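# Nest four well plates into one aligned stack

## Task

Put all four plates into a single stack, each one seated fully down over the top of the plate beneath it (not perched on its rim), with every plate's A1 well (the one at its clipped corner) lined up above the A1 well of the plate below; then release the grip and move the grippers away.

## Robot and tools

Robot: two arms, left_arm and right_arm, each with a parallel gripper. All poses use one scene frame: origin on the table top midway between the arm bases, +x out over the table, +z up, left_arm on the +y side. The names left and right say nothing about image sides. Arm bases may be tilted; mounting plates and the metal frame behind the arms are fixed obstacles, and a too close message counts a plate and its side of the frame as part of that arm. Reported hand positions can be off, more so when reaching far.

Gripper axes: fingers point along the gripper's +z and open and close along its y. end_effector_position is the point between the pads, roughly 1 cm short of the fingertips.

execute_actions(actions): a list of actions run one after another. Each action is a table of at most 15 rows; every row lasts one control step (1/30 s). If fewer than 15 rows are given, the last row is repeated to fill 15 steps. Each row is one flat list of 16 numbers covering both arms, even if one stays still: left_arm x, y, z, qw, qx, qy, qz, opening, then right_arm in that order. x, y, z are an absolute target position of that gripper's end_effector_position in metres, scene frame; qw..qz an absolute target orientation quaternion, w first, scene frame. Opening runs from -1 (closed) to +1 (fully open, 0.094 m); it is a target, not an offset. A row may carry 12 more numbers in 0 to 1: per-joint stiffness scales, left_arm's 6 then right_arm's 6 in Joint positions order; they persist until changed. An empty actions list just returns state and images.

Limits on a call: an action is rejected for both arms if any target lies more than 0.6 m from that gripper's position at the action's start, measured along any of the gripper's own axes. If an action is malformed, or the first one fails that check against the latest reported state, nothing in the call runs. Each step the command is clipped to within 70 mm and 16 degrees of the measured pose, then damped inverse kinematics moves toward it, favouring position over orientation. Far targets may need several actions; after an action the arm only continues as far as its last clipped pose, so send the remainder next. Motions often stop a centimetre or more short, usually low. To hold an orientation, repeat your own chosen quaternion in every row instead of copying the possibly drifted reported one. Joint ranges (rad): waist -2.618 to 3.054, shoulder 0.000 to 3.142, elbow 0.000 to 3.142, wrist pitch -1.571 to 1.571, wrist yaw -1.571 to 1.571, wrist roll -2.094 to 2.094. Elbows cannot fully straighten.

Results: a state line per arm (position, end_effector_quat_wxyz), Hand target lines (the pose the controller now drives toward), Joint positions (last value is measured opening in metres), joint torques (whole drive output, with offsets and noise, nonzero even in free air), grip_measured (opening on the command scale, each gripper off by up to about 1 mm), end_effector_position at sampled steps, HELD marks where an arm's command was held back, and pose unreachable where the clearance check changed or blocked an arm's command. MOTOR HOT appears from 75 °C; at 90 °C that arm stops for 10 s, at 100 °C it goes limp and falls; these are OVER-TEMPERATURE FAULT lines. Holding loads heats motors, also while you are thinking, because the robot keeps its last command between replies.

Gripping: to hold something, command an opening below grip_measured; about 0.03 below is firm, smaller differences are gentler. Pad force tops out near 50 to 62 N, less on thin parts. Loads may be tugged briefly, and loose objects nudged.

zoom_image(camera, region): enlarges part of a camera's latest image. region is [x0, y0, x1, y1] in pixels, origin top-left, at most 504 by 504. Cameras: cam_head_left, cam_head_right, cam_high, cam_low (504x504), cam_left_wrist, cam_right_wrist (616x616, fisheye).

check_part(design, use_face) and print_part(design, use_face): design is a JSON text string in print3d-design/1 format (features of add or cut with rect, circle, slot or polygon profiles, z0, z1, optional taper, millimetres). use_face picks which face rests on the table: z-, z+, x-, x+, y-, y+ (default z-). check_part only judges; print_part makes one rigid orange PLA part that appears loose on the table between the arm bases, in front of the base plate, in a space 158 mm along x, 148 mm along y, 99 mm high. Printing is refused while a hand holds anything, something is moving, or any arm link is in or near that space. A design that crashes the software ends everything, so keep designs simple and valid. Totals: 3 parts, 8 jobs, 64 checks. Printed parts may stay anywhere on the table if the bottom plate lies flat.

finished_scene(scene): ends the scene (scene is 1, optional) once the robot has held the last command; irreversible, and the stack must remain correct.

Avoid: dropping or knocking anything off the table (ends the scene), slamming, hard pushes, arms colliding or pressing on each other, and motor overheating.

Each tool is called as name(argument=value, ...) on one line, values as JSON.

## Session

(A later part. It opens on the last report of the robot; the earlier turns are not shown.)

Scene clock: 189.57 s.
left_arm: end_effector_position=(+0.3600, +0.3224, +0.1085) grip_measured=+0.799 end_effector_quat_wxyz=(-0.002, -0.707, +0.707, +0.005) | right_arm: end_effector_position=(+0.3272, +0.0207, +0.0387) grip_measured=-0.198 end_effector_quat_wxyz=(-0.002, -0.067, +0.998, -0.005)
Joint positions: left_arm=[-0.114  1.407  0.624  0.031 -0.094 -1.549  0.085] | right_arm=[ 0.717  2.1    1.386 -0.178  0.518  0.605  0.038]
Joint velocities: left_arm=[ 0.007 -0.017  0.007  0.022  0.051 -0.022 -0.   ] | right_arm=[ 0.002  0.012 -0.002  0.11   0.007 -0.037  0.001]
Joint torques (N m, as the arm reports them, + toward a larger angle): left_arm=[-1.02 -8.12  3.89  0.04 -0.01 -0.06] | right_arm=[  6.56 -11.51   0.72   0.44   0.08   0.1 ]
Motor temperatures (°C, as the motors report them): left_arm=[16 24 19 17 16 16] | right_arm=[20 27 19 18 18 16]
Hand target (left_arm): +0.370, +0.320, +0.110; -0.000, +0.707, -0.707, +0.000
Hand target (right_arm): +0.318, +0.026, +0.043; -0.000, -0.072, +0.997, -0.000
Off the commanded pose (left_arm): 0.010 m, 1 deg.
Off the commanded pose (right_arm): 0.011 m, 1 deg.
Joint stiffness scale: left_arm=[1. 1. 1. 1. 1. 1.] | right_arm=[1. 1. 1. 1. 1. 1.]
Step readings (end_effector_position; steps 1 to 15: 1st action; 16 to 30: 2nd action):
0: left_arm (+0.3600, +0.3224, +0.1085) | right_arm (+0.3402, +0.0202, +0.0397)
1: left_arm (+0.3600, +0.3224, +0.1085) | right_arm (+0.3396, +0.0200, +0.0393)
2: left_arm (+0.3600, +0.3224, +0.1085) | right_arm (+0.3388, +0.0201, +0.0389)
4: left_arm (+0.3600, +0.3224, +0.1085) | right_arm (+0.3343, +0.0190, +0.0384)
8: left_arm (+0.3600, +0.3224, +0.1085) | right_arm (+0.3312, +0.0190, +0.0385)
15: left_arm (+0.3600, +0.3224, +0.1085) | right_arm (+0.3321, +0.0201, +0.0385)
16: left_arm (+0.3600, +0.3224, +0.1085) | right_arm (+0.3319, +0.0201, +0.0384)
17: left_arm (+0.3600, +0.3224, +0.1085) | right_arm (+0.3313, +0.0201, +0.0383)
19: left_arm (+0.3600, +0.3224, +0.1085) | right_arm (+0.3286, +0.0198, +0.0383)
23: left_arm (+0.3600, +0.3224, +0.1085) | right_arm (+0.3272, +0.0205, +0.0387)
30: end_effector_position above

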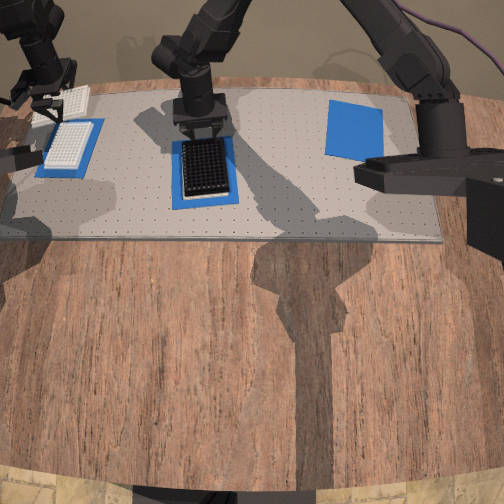

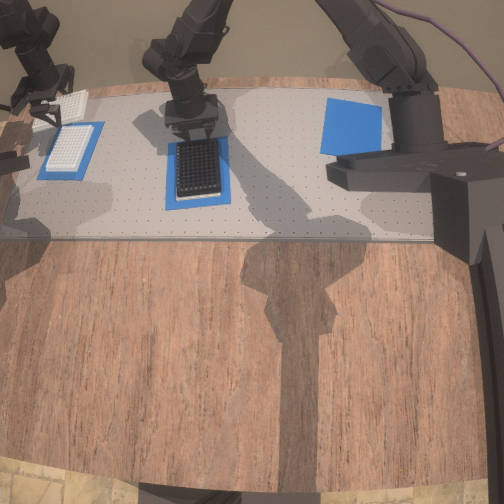

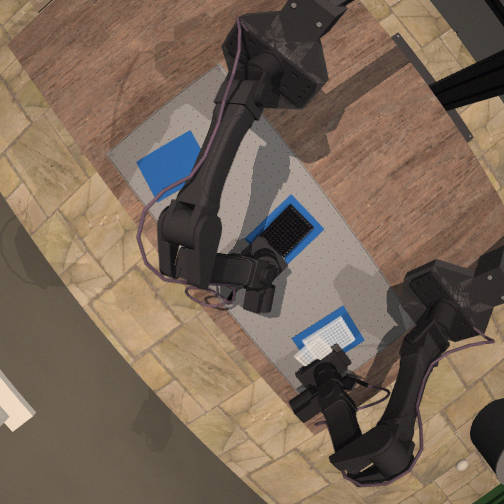

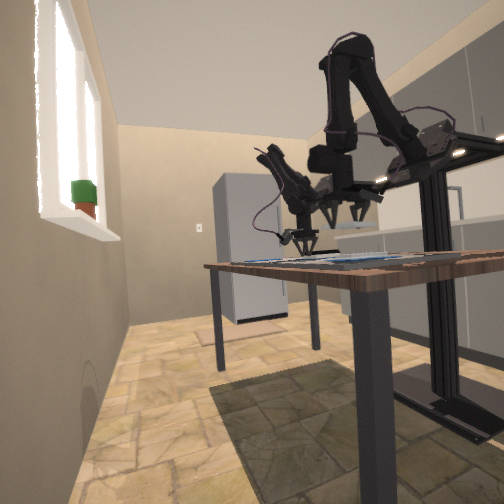

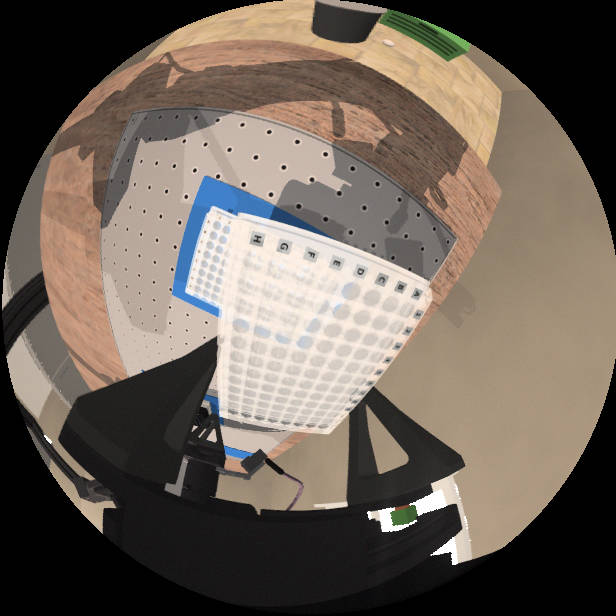

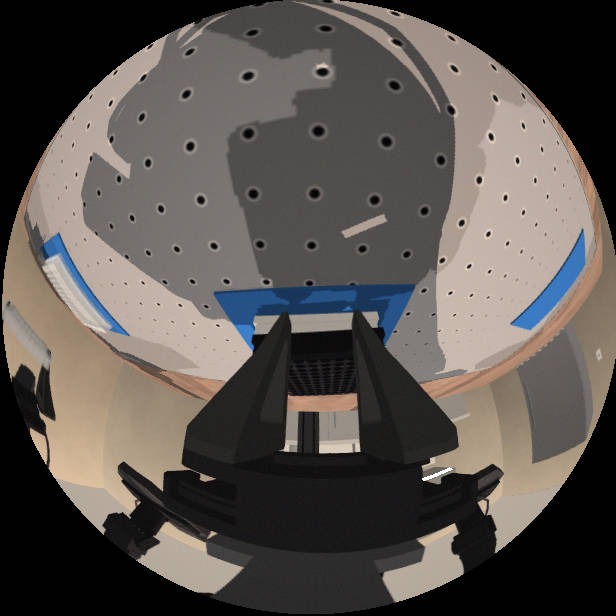

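execute_actions(actions=[[[0.37,0.32,0.11,0,-0.707,0.707,0,0.74,0.335,0.024,0.09,0,-0.072,0.997,0,-0.2]],[[0.37,0.32,0.11,0,-0.707,0.707,0,0.74,0.25,0.016,0.09,0,-0.072,0.997,0,1]],[[0.37,0.32,0.11,0,-0.707,0.707,0,0.74,0.25,0.016,0.075,0,-0.072,0.997,0,1]]])

zoom_image(camera="cam_right_wrist", region=[150,150,470,470])

Scene clock: 211.67 s.
left_arm: end_effector_position=(+0.3600, +0.3224, +0.1085) grip_measured=+0.799 end_effector_quat_wxyz=(-0.002, -0.707, +0.707, +0.005) | right_arm: end_effector_position=(+0.2481, +0.0103, +0.0752) grip_measured=+1.000 end_effector_quat_wxyz=(-0.008, -0.072, +0.997, -0.006)
Joint positions: left_arm=[-0.114  1.407  0.624  0.031 -0.094 -1.549  0.085] | right_arm=[ 0.87   2.012  1.11  -0.08   0.602  0.747  0.094]
Joint velocities: left_arm=[-0.002  0.002  0.007 -0.066 -0.037  0.022 -0.001] | right_arm=[-0.002 -0.007 -0.007  0.022  0.007  0.007  0.   ]
Joint torques (N m, as the arm reports them, + toward a larger angle): left_arm=[-1.01 -8.11  3.88  0.04 -0.02 -0.06] | right_arm=[ 5.38 -8.68  2.91  0.4   0.02 -0.03]
Motor temperatures (°C, as the motors report them): left_arm=[16 25 19 17 16 16] | right_arm=[21 27 19 18 18 16]
Hand target (left_arm): +0.370, +0.320, +0.110; -0.000, +0.707, -0.707, +0.000
Hand target (right_arm): +0.250, +0.016, +0.075; +0.000, -0.072, +0.997, -0.000
Off the commanded pose (left_arm): 0.010 m, 1 deg.
Off the commanded pose (right_arm): 0.006 m, 1 deg.
Joint stiffness scale: left_arm=[1. 1. 1. 1. 1. 1.] | right_arm=[1. 1. 1. 1. 1. 1.]
Step readings (end_effector_position; steps 1 to 15: 1st action; 16 to 30: 2nd action; 31 to 45: 3rd action):
0: left_arm (+0.3600, +0.3224, +0.1085) | right_arm (+0.3272, +0.0208, +0.0387)
1: left_arm (+0.3600, +0.3224, +0.1085) | right_arm (+0.3281, +0.0205, +0.0417)
2: left_arm (+0.3600, +0.3224, +0.1085) | right_arm (+0.3269, +0.0176, +0.0470)
4: left_arm (+0.3600, +0.3224, +0.1085) | right_arm (+0.3308, +0.0172, +0.0621)
8: left_arm (+0.3600, +0.3224, +0.1085) | right_arm (+0.3462, +0.0272, +0.0839)
15: left_arm (+0.3600, +0.3224, +0.1085) | right_arm (+0.3451, +0.0249, +0.0860)
16: left_arm (+0.3600, +0.3224, +0.1085) | right_arm (+0.3414, +0.0242, +0.0854)
17: left_arm (+0.3600, +0.3224, +0.1085) | right_arm (+0.3337, +0.0216, +0.0860)
19: left_arm (+0.3600, +0.3224, +0.1085) | right_arm (+0.3009, +0.0149, +0.0860)
23: left_arm (+0.3600, +0.3224, +0.1085) | right_arm (+0.2396, +0.0059, +0.0861)
30: left_arm (+0.3600, +0.3224, +0.1085) | right_arm (+0.2401, +0.0099, +0.0850)
31: left_arm (+0.3600, +0.3224, +0.1085) | right_arm (+0.2414, +0.0105, +0.0843)
32: left_arm (+0.3600, +0.3224, +0.1085) | right_arm (+0.2429, +0.0112, +0.0829)
34: left_arm (+0.3600, +0.3224, +0.1085) | right_arm (+0.2451, +0.0105, +0.0793)
38: left_arm (+0.3600, +0.3224, +0.1085) | right_arm (+0.2467, +0.0086, +0.0752)
45: end_effector_position above

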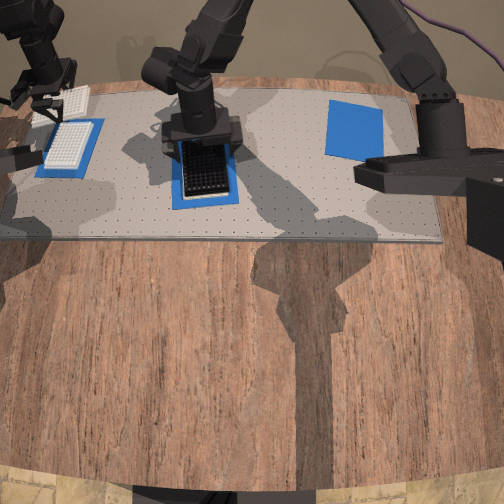

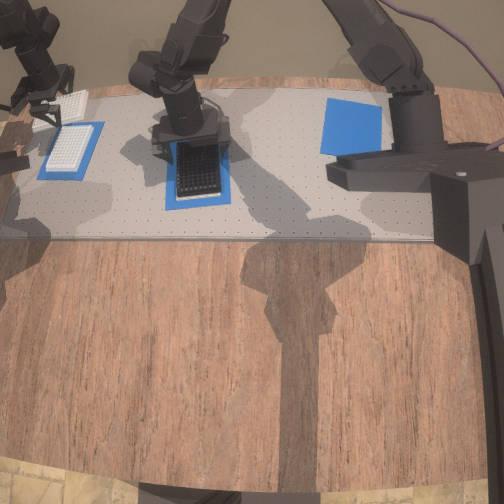

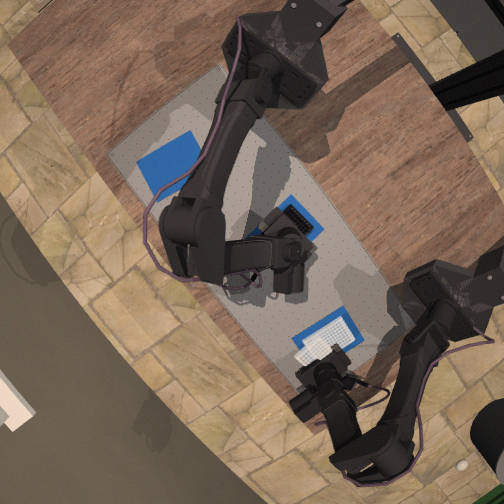

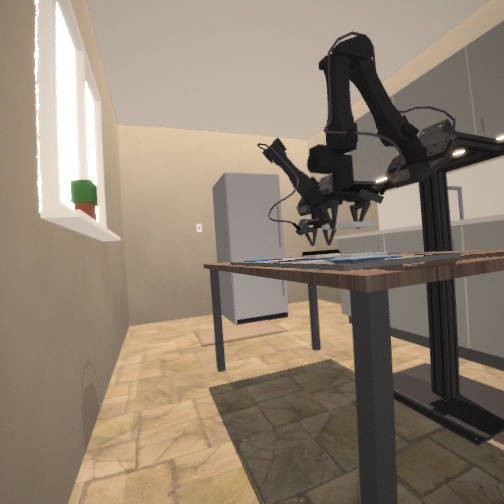

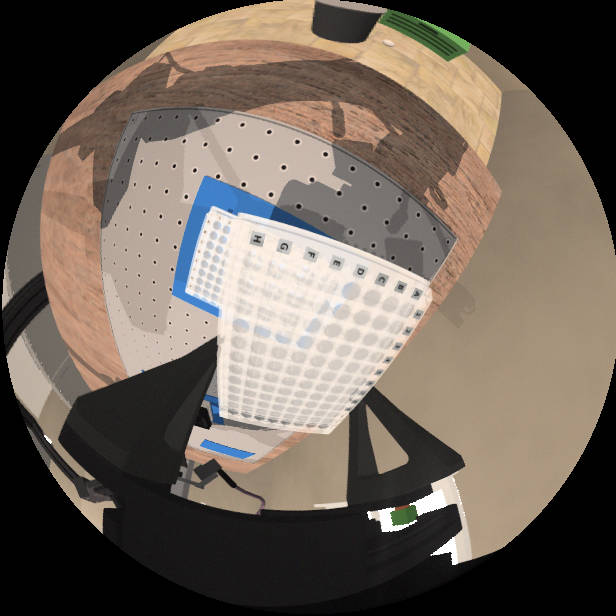

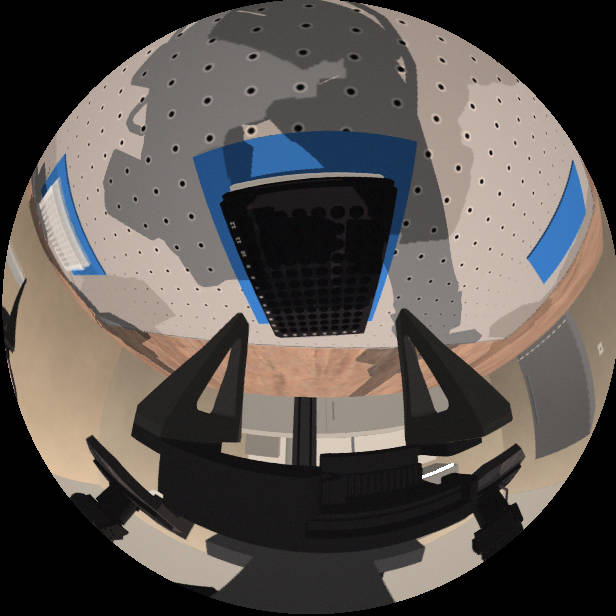

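Region (150, 150, 470, 470) of cam_right_wrist's 616x616 image, scaled by 1.575, with more detail than that image has.

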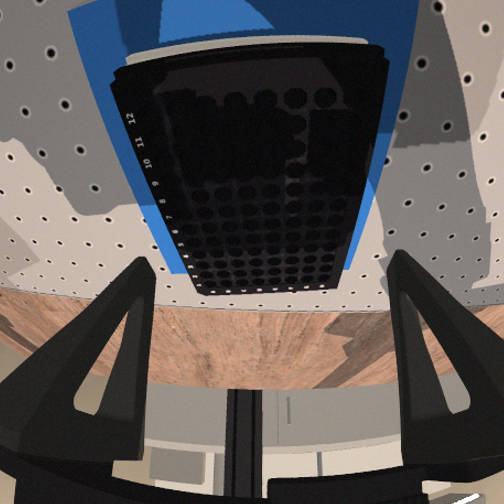

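execute_actions(actions=[[[0.37,0.32,0.11,0,-0.707,0.707,0,0.74,0.25,0.022,0.06,0,-0.072,0.997,0,1]],[[0.37,0.32,0.11,0,-0.707,0.707,0,0.74,0.25,0.022,0.05,0,-0.072,0.997,0,1]]])

zoom_image(camera="cam_head_left", region=[150,110,260,220])

Scene clock: 217.30 s.
left_arm: end_effector_position=(+0.3600, +0.3224, +0.1085) grip_measured=+0.799 end_effector_quat_wxyz=(-0.002, -0.707, +0.707, +0.005) | right_arm: end_effector_position=(+0.2431, +0.0094, +0.0502) grip_measured=+1.000 end_effector_quat_wxyz=(-0.009, -0.078, +0.997, -0.014)
Joint positions: left_arm=[-0.114  1.407  0.624  0.031 -0.094 -1.549  0.085] | right_arm=[ 0.843  2.098  1.148 -0.033  0.597  0.718  0.094]
Joint velocities: left_arm=[ 0.002 -0.012 -0.012 -0.022  0.007 -0.007  0.002] | right_arm=[-0.007 -0.002 -0.007  0.066  0.007  0.022  0.   ]
Joint torques (N m, as the arm reports them, + toward a larger angle): left_arm=[-1.03 -8.12  3.89  0.04 -0.01 -0.05] | right_arm=[ 5.49 -8.87  4.42  0.38 -0.04 -0.06]
Motor temperatures (°C, as the motors report them): left_arm=[16 25 19 17 16 16] | right_arm=[21 27 19 18 18 16]
Hand target (left_arm): +0.370, +0.320, +0.110; -0.000, +0.707, -0.707, +0.000
Hand target (right_arm): +0.250, +0.022, +0.050; +0.000, -0.072, +0.997, -0.000
Off the commanded pose (left_arm): 0.010 m, 1 deg.
Off the commanded pose (right_arm): 0.014 m, 2 deg.
Joint stiffness scale: left_arm=[1. 1. 1. 1. 1. 1.] | right_arm=[1. 1. 1. 1. 1. 1.]
Step readings (end_effector_position; steps 1 to 15: 1st action; 16 to 30: 2nd action):
0: left_arm (+0.3600, +0.3224, +0.1085) | right_arm (+0.2484, +0.0107, +0.0752)
1: left_arm (+0.3600, +0.3224, +0.1085) | right_arm (+0.2480, +0.0109, +0.0739)
2: left_arm (+0.3600, +0.3224, +0.1085) | right_arm (+0.2481, +0.0126, +0.0712)
4: left_arm (+0.3600, +0.3224, +0.1085) | right_arm (+0.2466, +0.0137, +0.0649)
8: left_arm (+0.3600, +0.3224, +0.1085) | right_arm (+0.2414, +0.0097, +0.0588)
15: left_arm (+0.3600, +0.3224, +0.1085) | right_arm (+0.2415, +0.0100, +0.0587)
16: left_arm (+0.3600, +0.3224, +0.1085) | right_arm (+0.2414, +0.0101, +0.0580)
17: left_arm (+0.3600, +0.3224, +0.1085) | right_arm (+0.2418, +0.0107, +0.0567)
19: left_arm (+0.3600, +0.3224, +0.1085) | right_arm (+0.2427, +0.0108, +0.0532)
23: left_arm (+0.3600, +0.3224, +0.1085) | right_arm (+0.2427, +0.0087, +0.0502)
30: end_effector_position above

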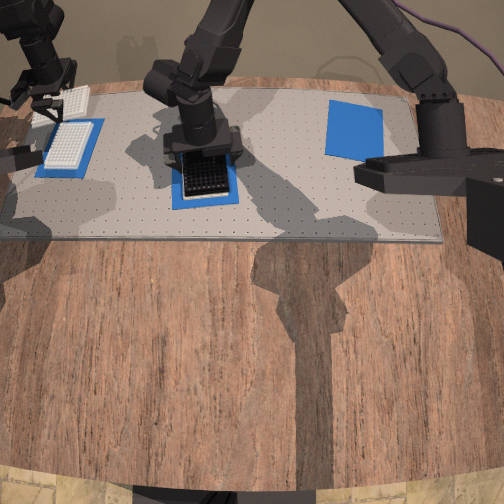

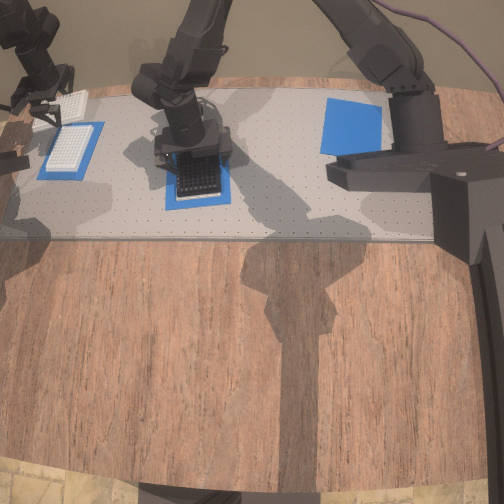

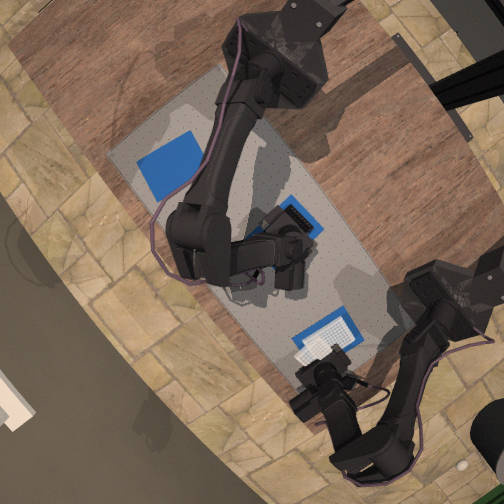

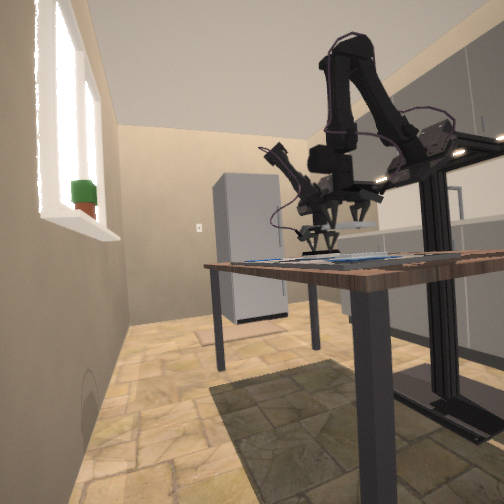

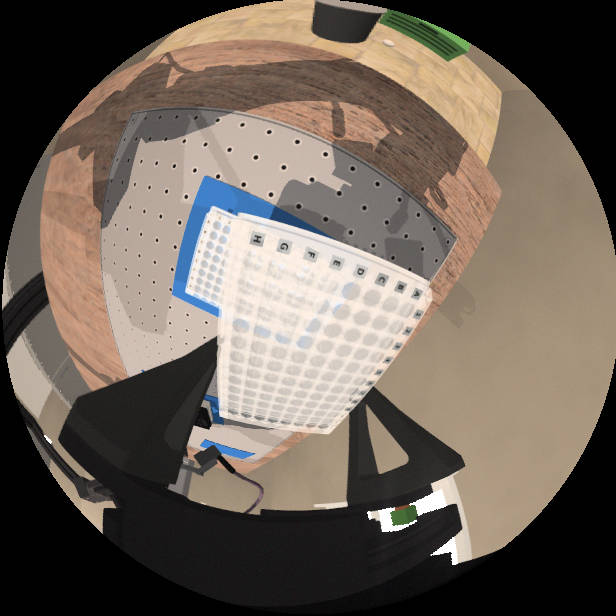

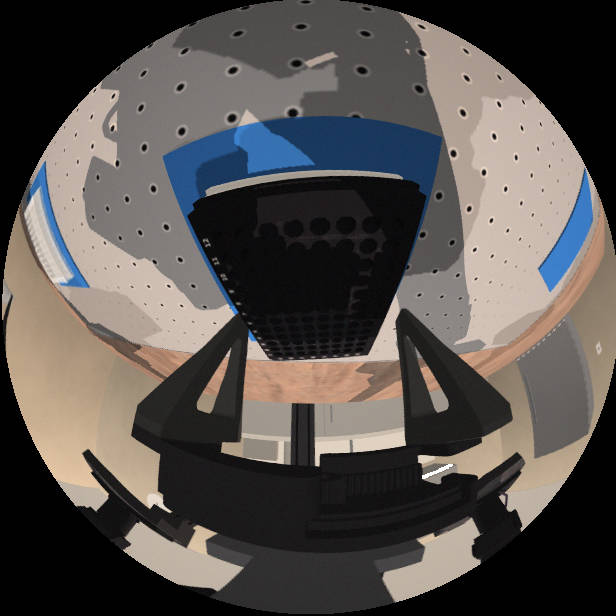

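Region (150, 110, 260, 220) of cam_head_left's 504x504 image, scaled by 4.582, with more detail than that image has.

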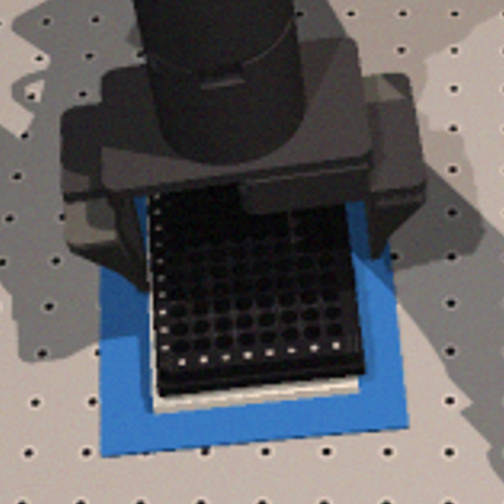

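execute_actions(actions=[[[0.37,0.32,0.11,0,-0.707,0.707,0,0.74,0.255,0.032,0.05,0,-0.072,0.997,0,1]],[[0.37,0.32,0.11,0,-0.707,0.707,0,0.74,0.255,0.032,0.045,0,-0.072,0.997,0,1]]])

zoom_image(camera="cam_head_left", region=[150,110,260,220])

Scene clock: 223.30 s.
left_arm: end_effector_position=(+0.3600, +0.3224, +0.1085) grip_measured=+0.799 end_effector_quat_wxyz=(-0.002, -0.707, +0.707, +0.005) | right_arm: end_effector_position=(+0.2501, +0.0233, +0.0449) grip_measured=+1.000 end_effector_quat_wxyz=(-0.004, -0.073, +0.997, -0.007)
Joint positions: left_arm=[-0.114  1.407  0.624  0.031 -0.094 -1.549  0.085] | right_arm=[ 0.843  2.131  1.211 -0.044  0.595  0.716  0.094]
Joint velocities: left_arm=[ 0.002  0.007  0.002 -0.051  0.051 -0.081 -0.   ] | right_arm=[-0.007 -0.012 -0.002  0.081 -0.007 -0.022  0.   ]
Joint torques (N m, as the arm reports them, + toward a larger angle): left_arm=[-1.02 -8.12  3.9   0.05 -0.02 -0.05] | right_arm=[ 5.48 -9.22  4.6   0.24 -0.04 -0.04]
Motor temperatures (°C, as the motors report them): left_arm=[16 25 19 17 16 16] | right_arm=[20 26 19 18 18 16]
Hand target (left_arm): +0.370, +0.320, +0.110; -0.000, +0.707, -0.707, +0.000
Hand target (right_arm): +0.255, +0.032, +0.045; +0.000, -0.072, +0.997, +0.000
Off the commanded pose (left_arm): 0.010 m, 1 deg.
Off the commanded pose (right_arm): 0.010 m, 1 deg.
Joint stiffness scale: left_arm=[1. 1. 1. 1. 1. 1.] | right_arm=[1. 1. 1. 1. 1. 1.]
Step readings (end_effector_position; steps 1 to 15: 1st action; 16 to 30: 2nd action):
0: left_arm (+0.3600, +0.3224, +0.1085) | right_arm (+0.2432, +0.0097, +0.0501)
1: left_arm (+0.3600, +0.3224, +0.1085) | right_arm (+0.2438, +0.0105, +0.0499)
2: left_arm (+0.3600, +0.3224, +0.1085) | right_arm (+0.2452, +0.0130, +0.0491)
4: left_arm (+0.3600, +0.3224, +0.1085) | right_arm (+0.2501, +0.0194, +0.0483)
8: left_arm (+0.3600, +0.3224, +0.1085) | right_arm (+0.2547, +0.0240, +0.0491)
15: left_arm (+0.3600, +0.3224, +0.1085) | right_arm (+0.2547, +0.0240, +0.0491)
16: left_arm (+0.3600, +0.3224, +0.1085) | right_arm (+0.2543, +0.0238, +0.0487)
17: left_arm (+0.3600, +0.3224, +0.1085) | right_arm (+0.2540, +0.0240, +0.0481)
19: left_arm (+0.3600, +0.3224, +0.1085) | right_arm (+0.2526, +0.0241, +0.0466)
23: left_arm (+0.3600, +0.3224, +0.1085) | right_arm (+0.2502, +0.0233, +0.0449)
30: end_effector_position above

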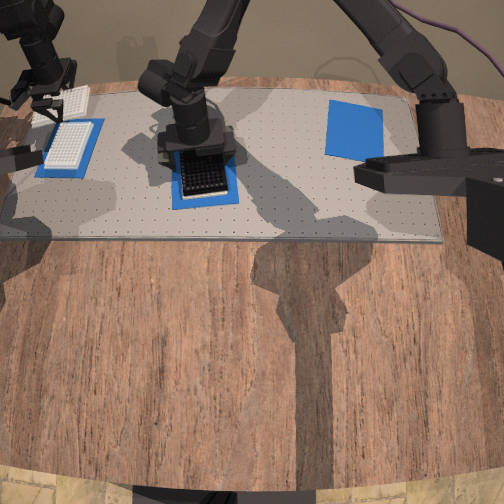

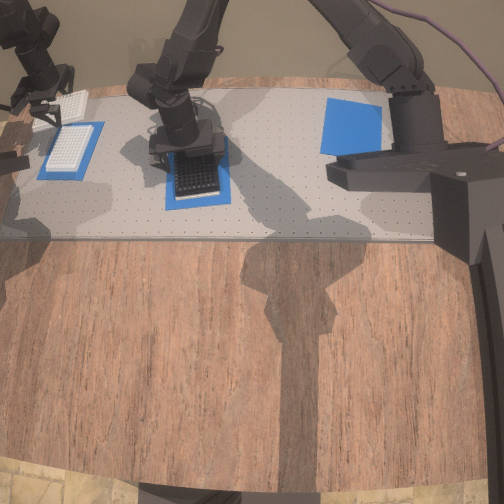

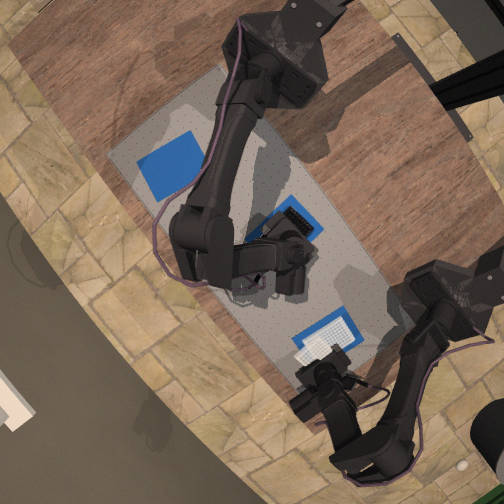

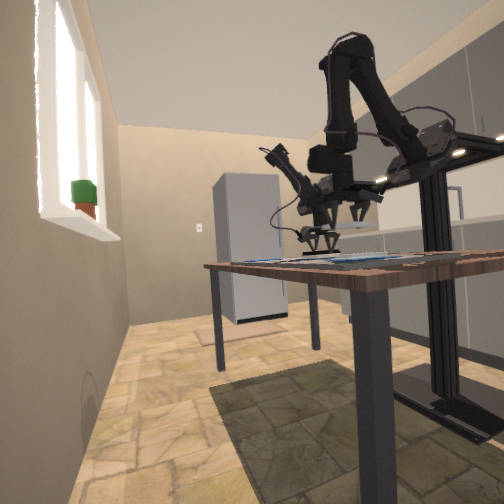

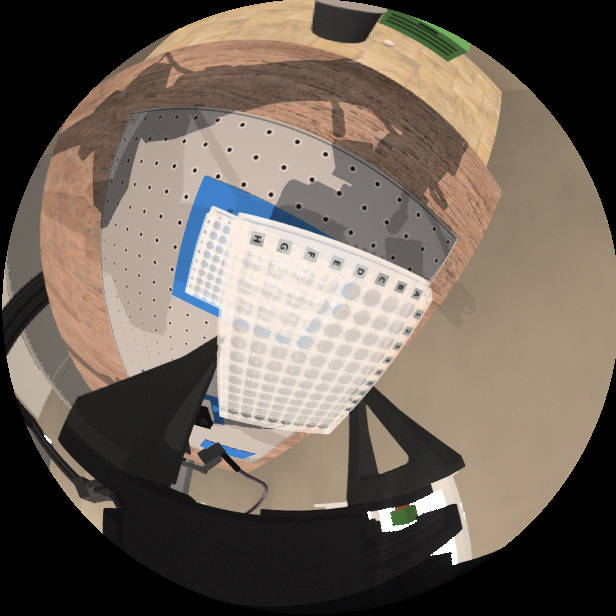

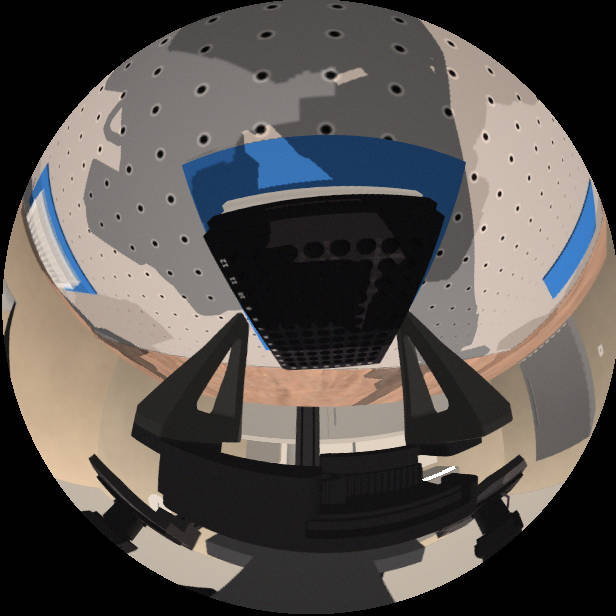

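Region (150, 110, 260, 220) of cam_head_left's 504x504 image, scaled by 4.582, with more detail than that image has.

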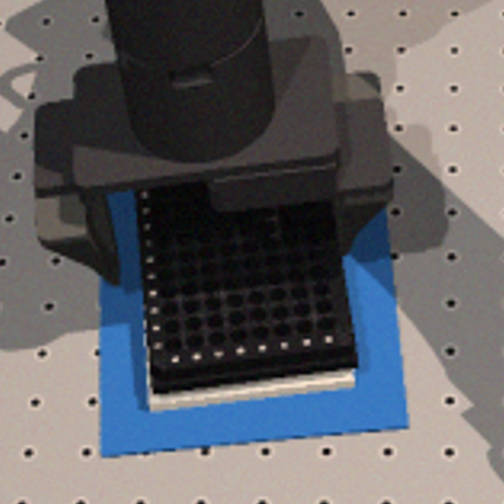

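execute_actions(actions=[[[0.37,0.32,0.11,0,-0.707,0.707,0,0.74,0.255,0.027,0.038,0,-0.072,0.997,0,1]],[[0.37,0.32,0.11,0,-0.707,0.707,0,0.74,0.255,0.027,0.027,0,-0.072,0.997,0,1]],[[0.37,0.32,0.11,0,-0.707,0.707,0,0.74,0.255,0.027,0.027,0,-0.072,0.997,0,0.85]],[[0.37,0.32,0.11,0,-0.707,0.707,0,0.74,0.255,0.027,0.027,0,-0.072,0.997,0,0.73]]])

zoom_image(camera="cam_head_left", region=[150,110,260,220])

Scene clock: 229.93 s.
left_arm: end_effector_position=(+0.3600, +0.3224, +0.1085) grip_measured=+0.799 end_effector_quat_wxyz=(-0.002, -0.707, +0.707, +0.005) | right_arm: end_effector_position=(+0.2474, +0.0173, +0.0274) grip_measured=+0.789 end_effector_quat_wxyz=(-0.011, -0.076, +0.997, -0.008)
Joint positions: left_arm=[-0.114  1.407  0.624  0.031 -0.094 -1.549  0.085] | right_arm=[ 0.812  2.174  1.219 -0.004  0.569  0.686  0.084]
Joint velocities: left_arm=[ 0.017  0.007  0.002  0.037 -0.037  0.007  0.   ] | right_arm=[ 0.002 -0.012 -0.027 -0.007 -0.037  0.007 -0.001]
Joint torques (N m, as the arm reports them, + toward a larger angle): left_arm=[-1.02 -8.12  3.88  0.04 -0.01 -0.06] | right_arm=[ 5.43 -9.2   4.26  0.35  0.03 -0.05]
Motor temperatures (°C, as the motors report them): left_arm=[16 25 19 17 16 16] | right_arm=[20 26 19 18 18 16]
Hand target (left_arm): +0.370, +0.320, +0.110; -0.000, +0.707, -0.707, +0.000
Hand target (right_arm): +0.255, +0.027, +0.027; +0.000, -0.072, +0.997, -0.000
Off the commanded pose (left_arm): 0.010 m, 1 deg.
Off the commanded pose (right_arm): 0.012 m, 2 deg.
Joint stiffness scale: left_arm=[1. 1. 1. 1. 1. 1.] | right_arm=[1. 1. 1. 1. 1. 1.]
Step readings (end_effector_position; steps 1 to 15: 1st action; 16 to 30: 2nd action; 31 to 45: 3rd action; 46 to 60: 4th action):
0: left_arm (+0.3600, +0.3224, +0.1085) | right_arm (+0.2501, +0.0233, +0.0449)
1: left_arm (+0.3600, +0.3224, +0.1085) | right_arm (+0.2503, +0.0231, +0.0445)
2: left_arm (+0.3600, +0.3224, +0.1085) | right_arm (+0.2504, +0.0228, +0.0439)
4: left_arm (+0.3600, +0.3224, +0.1085) | right_arm (+0.2505, +0.0223, +0.0433)
8: left_arm (+0.3600, +0.3224, +0.1085) | right_arm (+0.2503, +0.0225, +0.0433)
15: left_arm (+0.3600, +0.3224, +0.1085) | right_arm (+0.2503, +0.0225, +0.0433)
16: left_arm (+0.3600, +0.3224, +0.1085) | right_arm (+0.2498, +0.0222, +0.0425)
17: left_arm (+0.3600, +0.3224, +0.1085) | right_arm (+0.2494, +0.0219, +0.0415)
19: left_arm (+0.3600, +0.3224, +0.1085) | right_arm (+0.2491, +0.0211, +0.0372)
23: left_arm (+0.3600, +0.3224, +0.1085) | right_arm (+0.2473, +0.0158, +0.0276)
30: left_arm (+0.3600, +0.3224, +0.1085) | right_arm (+0.2473, +0.0159, +0.0275)
31: left_arm (+0.3600, +0.3224, +0.1085) | right_arm (+0.2473, +0.0164, +0.0274)
32: left_arm (+0.3600, +0.3224, +0.1085) | right_arm (+0.2474, +0.0169, +0.0274)
34: left_arm (+0.3600, +0.3224, +0.1085) | right_arm (+0.2474, +0.0172, +0.0274)
38: left_arm (+0.3600, +0.3224, +0.1085) | right_arm (+0.2475, +0.0173, +0.0274)
45: left_arm (+0.3600, +0.3224, +0.1085) | right_arm (+0.2475, +0.0173, +0.0274)
46: left_arm (+0.3600, +0.3224, +0.1085) | right_arm (+0.2474, +0.0173, +0.0274)
47: left_arm (+0.3600, +0.3224, +0.1085) | right_arm (+0.2474, +0.0173, +0.0274)
49: left_arm (+0.3600, +0.3224, +0.1085) | right_arm (+0.2474, +0.0173, +0.0274)
53: left_arm (+0.3600, +0.3224, +0.1085) | right_arm (+0.2474, +0.0173, +0.0274)
60: end_effector_position above

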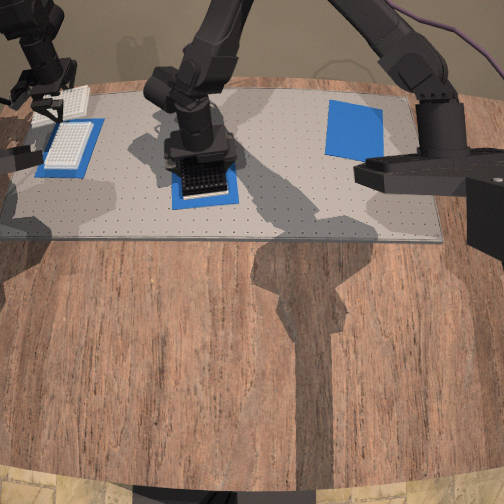

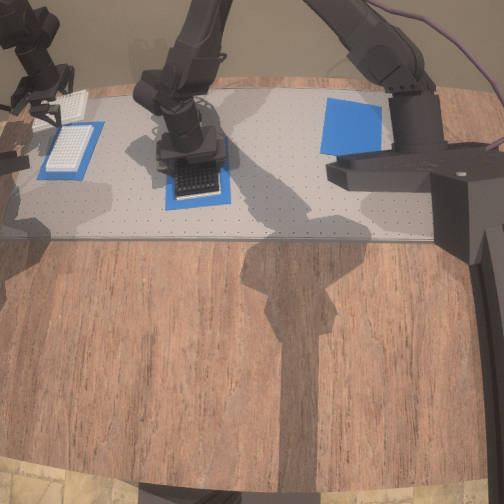

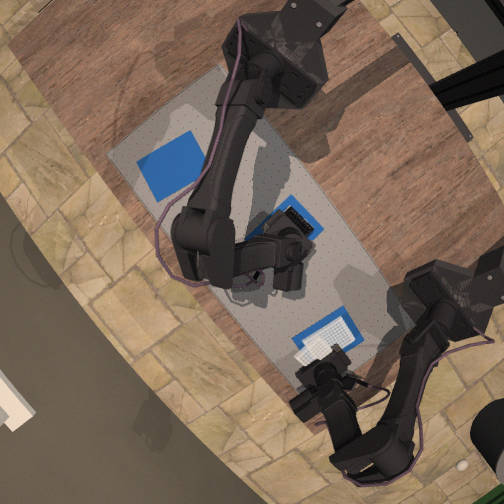

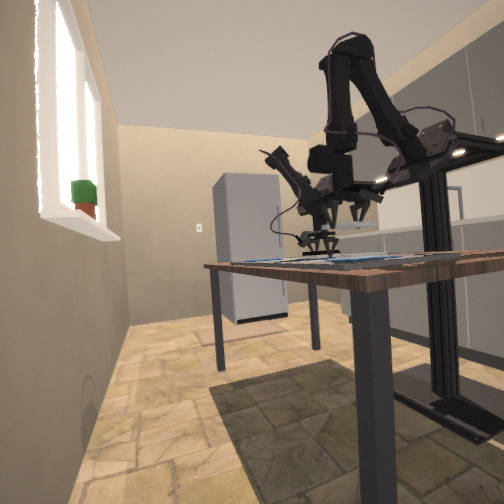

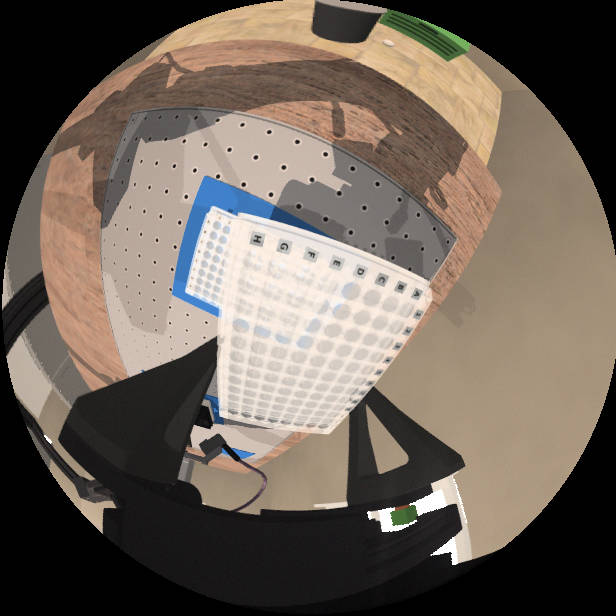

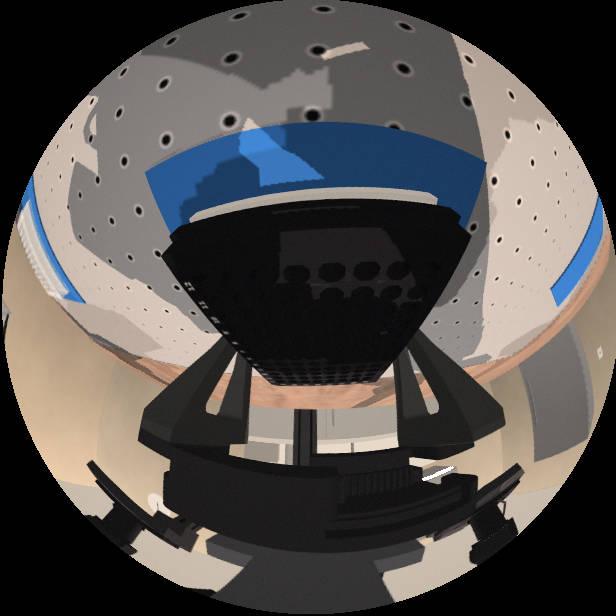

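Region (150, 110, 260, 220) of cam_head_left's 504x504 image, scaled by 4.582, with more detail than that image has.

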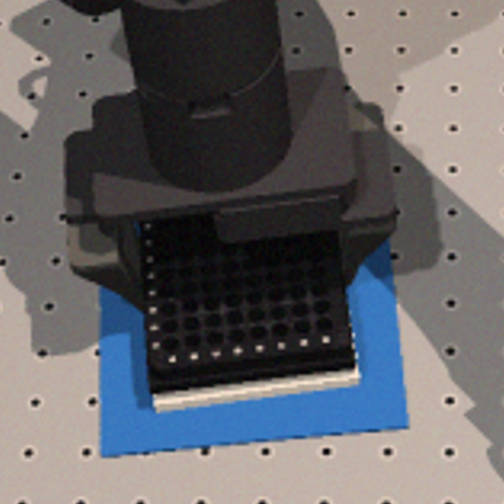

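execute_actions(actions=[[[0.37,0.32,0.11,0,-0.707,0.707,0,0.74,0.255,0.027,0.02,0,-0.072,0.997,0,0.9]],[[0.37,0.32,0.11,0,-0.707,0.707,0,0.74,0.255,0.027,0.02,0,-0.072,0.997,0,0.72]],[[0.37,0.32,0.11,0,-0.707,0.707,0,0.74,0.255,0.027,0.02,0,-0.072,0.997,0,0.9]]])

zoom_image(camera="cam_head_left", region=[165,150,245,215])

zoom_image(camera="cam_low", region=[280,230,360,270])

Scene clock: 238.03 s.
left_arm: end_effector_position=(+0.3600, +0.3224, +0.1085) grip_measured=+0.799 end_effector_quat_wxyz=(-0.002, -0.707, +0.707, +0.005) | right_arm: end_effector_position=(+0.2482, +0.0174, +0.0261) grip_measured=+0.898 end_effector_quat_wxyz=(-0.011, -0.081, +0.997, -0.010)
Joint positions: left_arm=[-0.114  1.407  0.624  0.031 -0.094 -1.549  0.085] | right_arm=[ 0.809  2.179  1.226 -0.008  0.569  0.675  0.089]
Joint velocities: left_arm=[-0.007  0.007  0.002  0.022 -0.037  0.007  0.001] | right_arm=[ 0.007  0.007  0.002 -0.022 -0.037  0.081 -0.   ]
Joint torques (N m, as the arm reports them, + toward a larger angle): left_arm=[-1.02 -8.12  3.88  0.04 -0.01 -0.05] | right_arm=[ 4.96 -7.79  4.78  0.51 -0.02 -0.03]
Motor temperatures (°C, as the motors report them): left_arm=[16 25 19 17 16 16] | right_arm=[20 26 19 18 18 16]
Hand target (left_arm): +0.370, +0.320, +0.110; -0.000, +0.707, -0.707, +0.000
Hand target (right_arm): +0.255, +0.027, +0.021; +0.000, -0.072, +0.997, -0.000
Off the commanded pose (left_arm): 0.010 m, 1 deg.
Off the commanded pose (right_arm): 0.013 m, 2 deg.
Joint stiffness scale: left_arm=[1. 1. 1. 1. 1. 1.] | right_arm=[1. 1. 1. 1. 1. 1.]
Step readings (end_effector_position; steps 1 to 15: 1st action; 16 to 30: 2nd action; 31 to 45: 3rd action):
0: left_arm (+0.3600, +0.3224, +0.1085) | right_arm (+0.2474, +0.0173, +0.0274)
1: left_arm (+0.3600, +0.3224, +0.1085) | right_arm (+0.2477, +0.0175, +0.0269)
2: left_arm (+0.3600, +0.3224, +0.1085) | right_arm (+0.2479, +0.0176, +0.0262)
4: left_arm (+0.3600, +0.3224, +0.1085) | right_arm (+0.2479, +0.0172, +0.0261)
8: left_arm (+0.3600, +0.3224, +0.1085) | right_arm (+0.2480, +0.0171, +0.0261)
15: left_arm (+0.3600, +0.3224, +0.1085) | right_arm (+0.2480, +0.0171, +0.0261)
16: left_arm (+0.3600, +0.3224, +0.1085) | right_arm (+0.2479, +0.0175, +0.0261)
17: left_arm (+0.3600, +0.3224, +0.1085) | right_arm (+0.2484, +0.0186, +0.0261)
19: left_arm (+0.3600, +0.3224, +0.1085) | right_arm (+0.2481, +0.0187, +0.0261)
23: left_arm (+0.3600, +0.3224, +0.1085) | right_arm (+0.2481, +0.0187, +0.0261)
30: left_arm (+0.3600, +0.3224, +0.1085) | right_arm (+0.2481, +0.0187, +0.0261)
31: left_arm (+0.3600, +0.3224, +0.1085) | right_arm (+0.2482, +0.0185, +0.0261)
32: left_arm (+0.3600, +0.3224, +0.1085) | right_arm (+0.2481, +0.0177, +0.0261)
34: left_arm (+0.3600, +0.3224, +0.1085) | right_arm (+0.2482, +0.0174, +0.0261)
38: left_arm (+0.3600, +0.3224, +0.1085) | right_arm (+0.2482, +0.0174, +0.0261)
45: end_effector_position above

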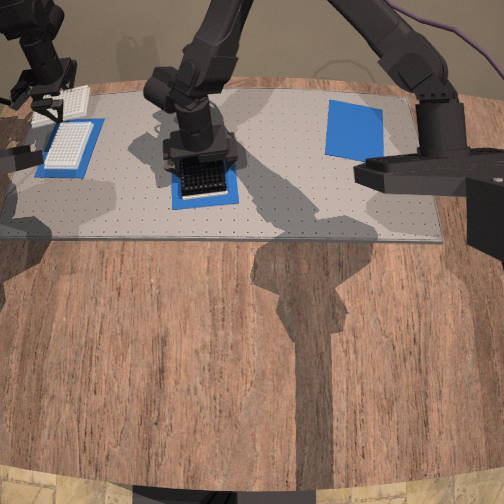

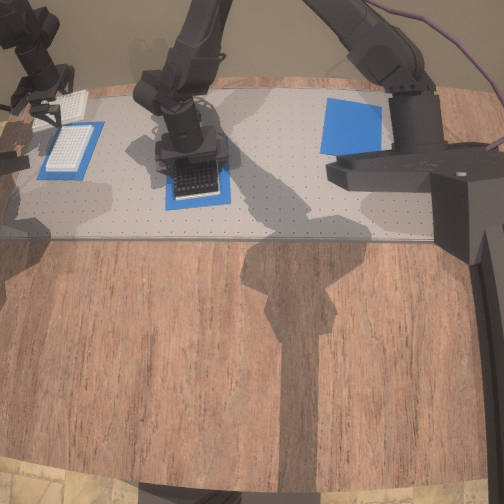

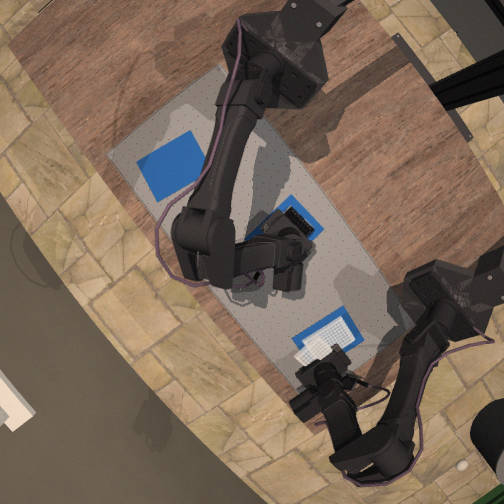

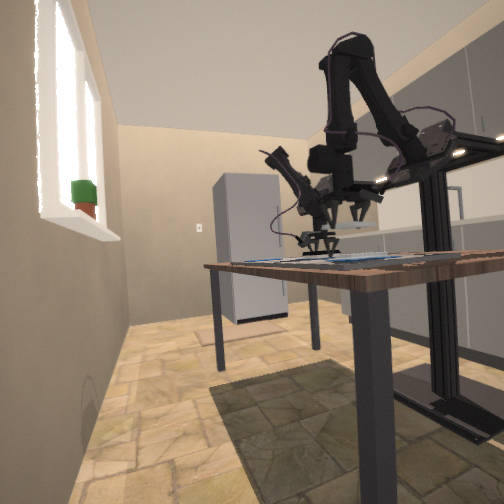

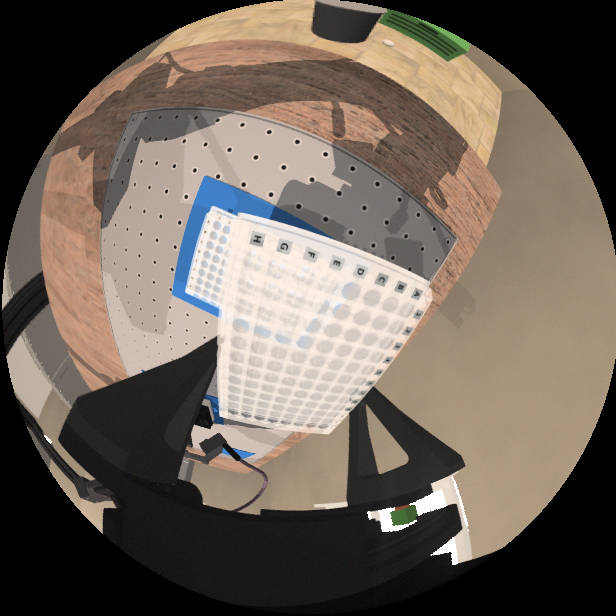

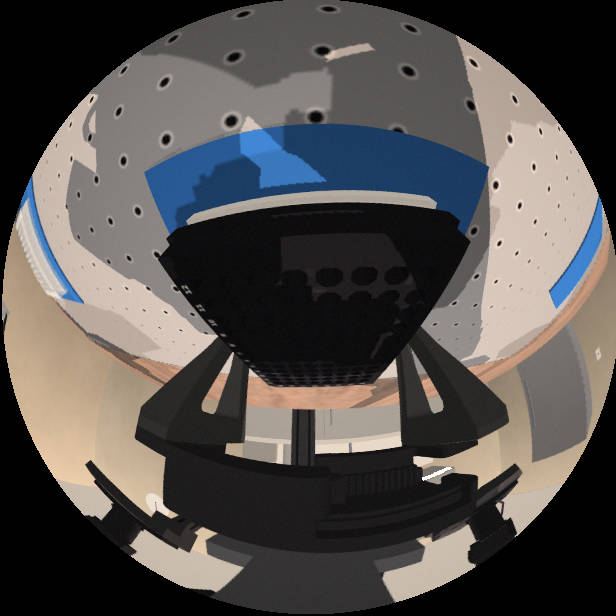

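Region (165, 150, 245, 215) of cam_head_left's 504x504 image, scaled by 6.300, with more detail than that image has; it fills the top 410 rows of this view, and the rest is white.

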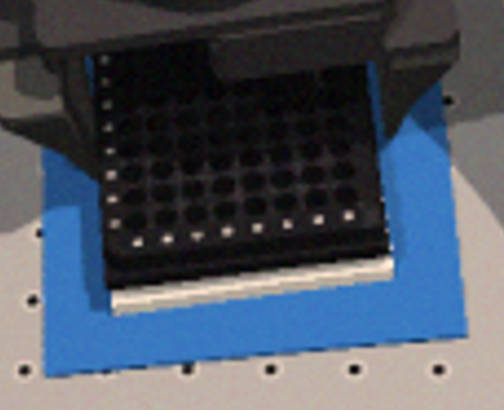

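Region (280, 230, 360, 270) of cam_low's 504x504 image, scaled by 6.300, with more detail than that image has.

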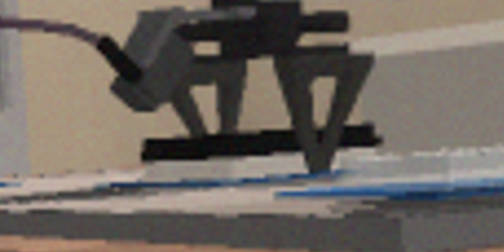

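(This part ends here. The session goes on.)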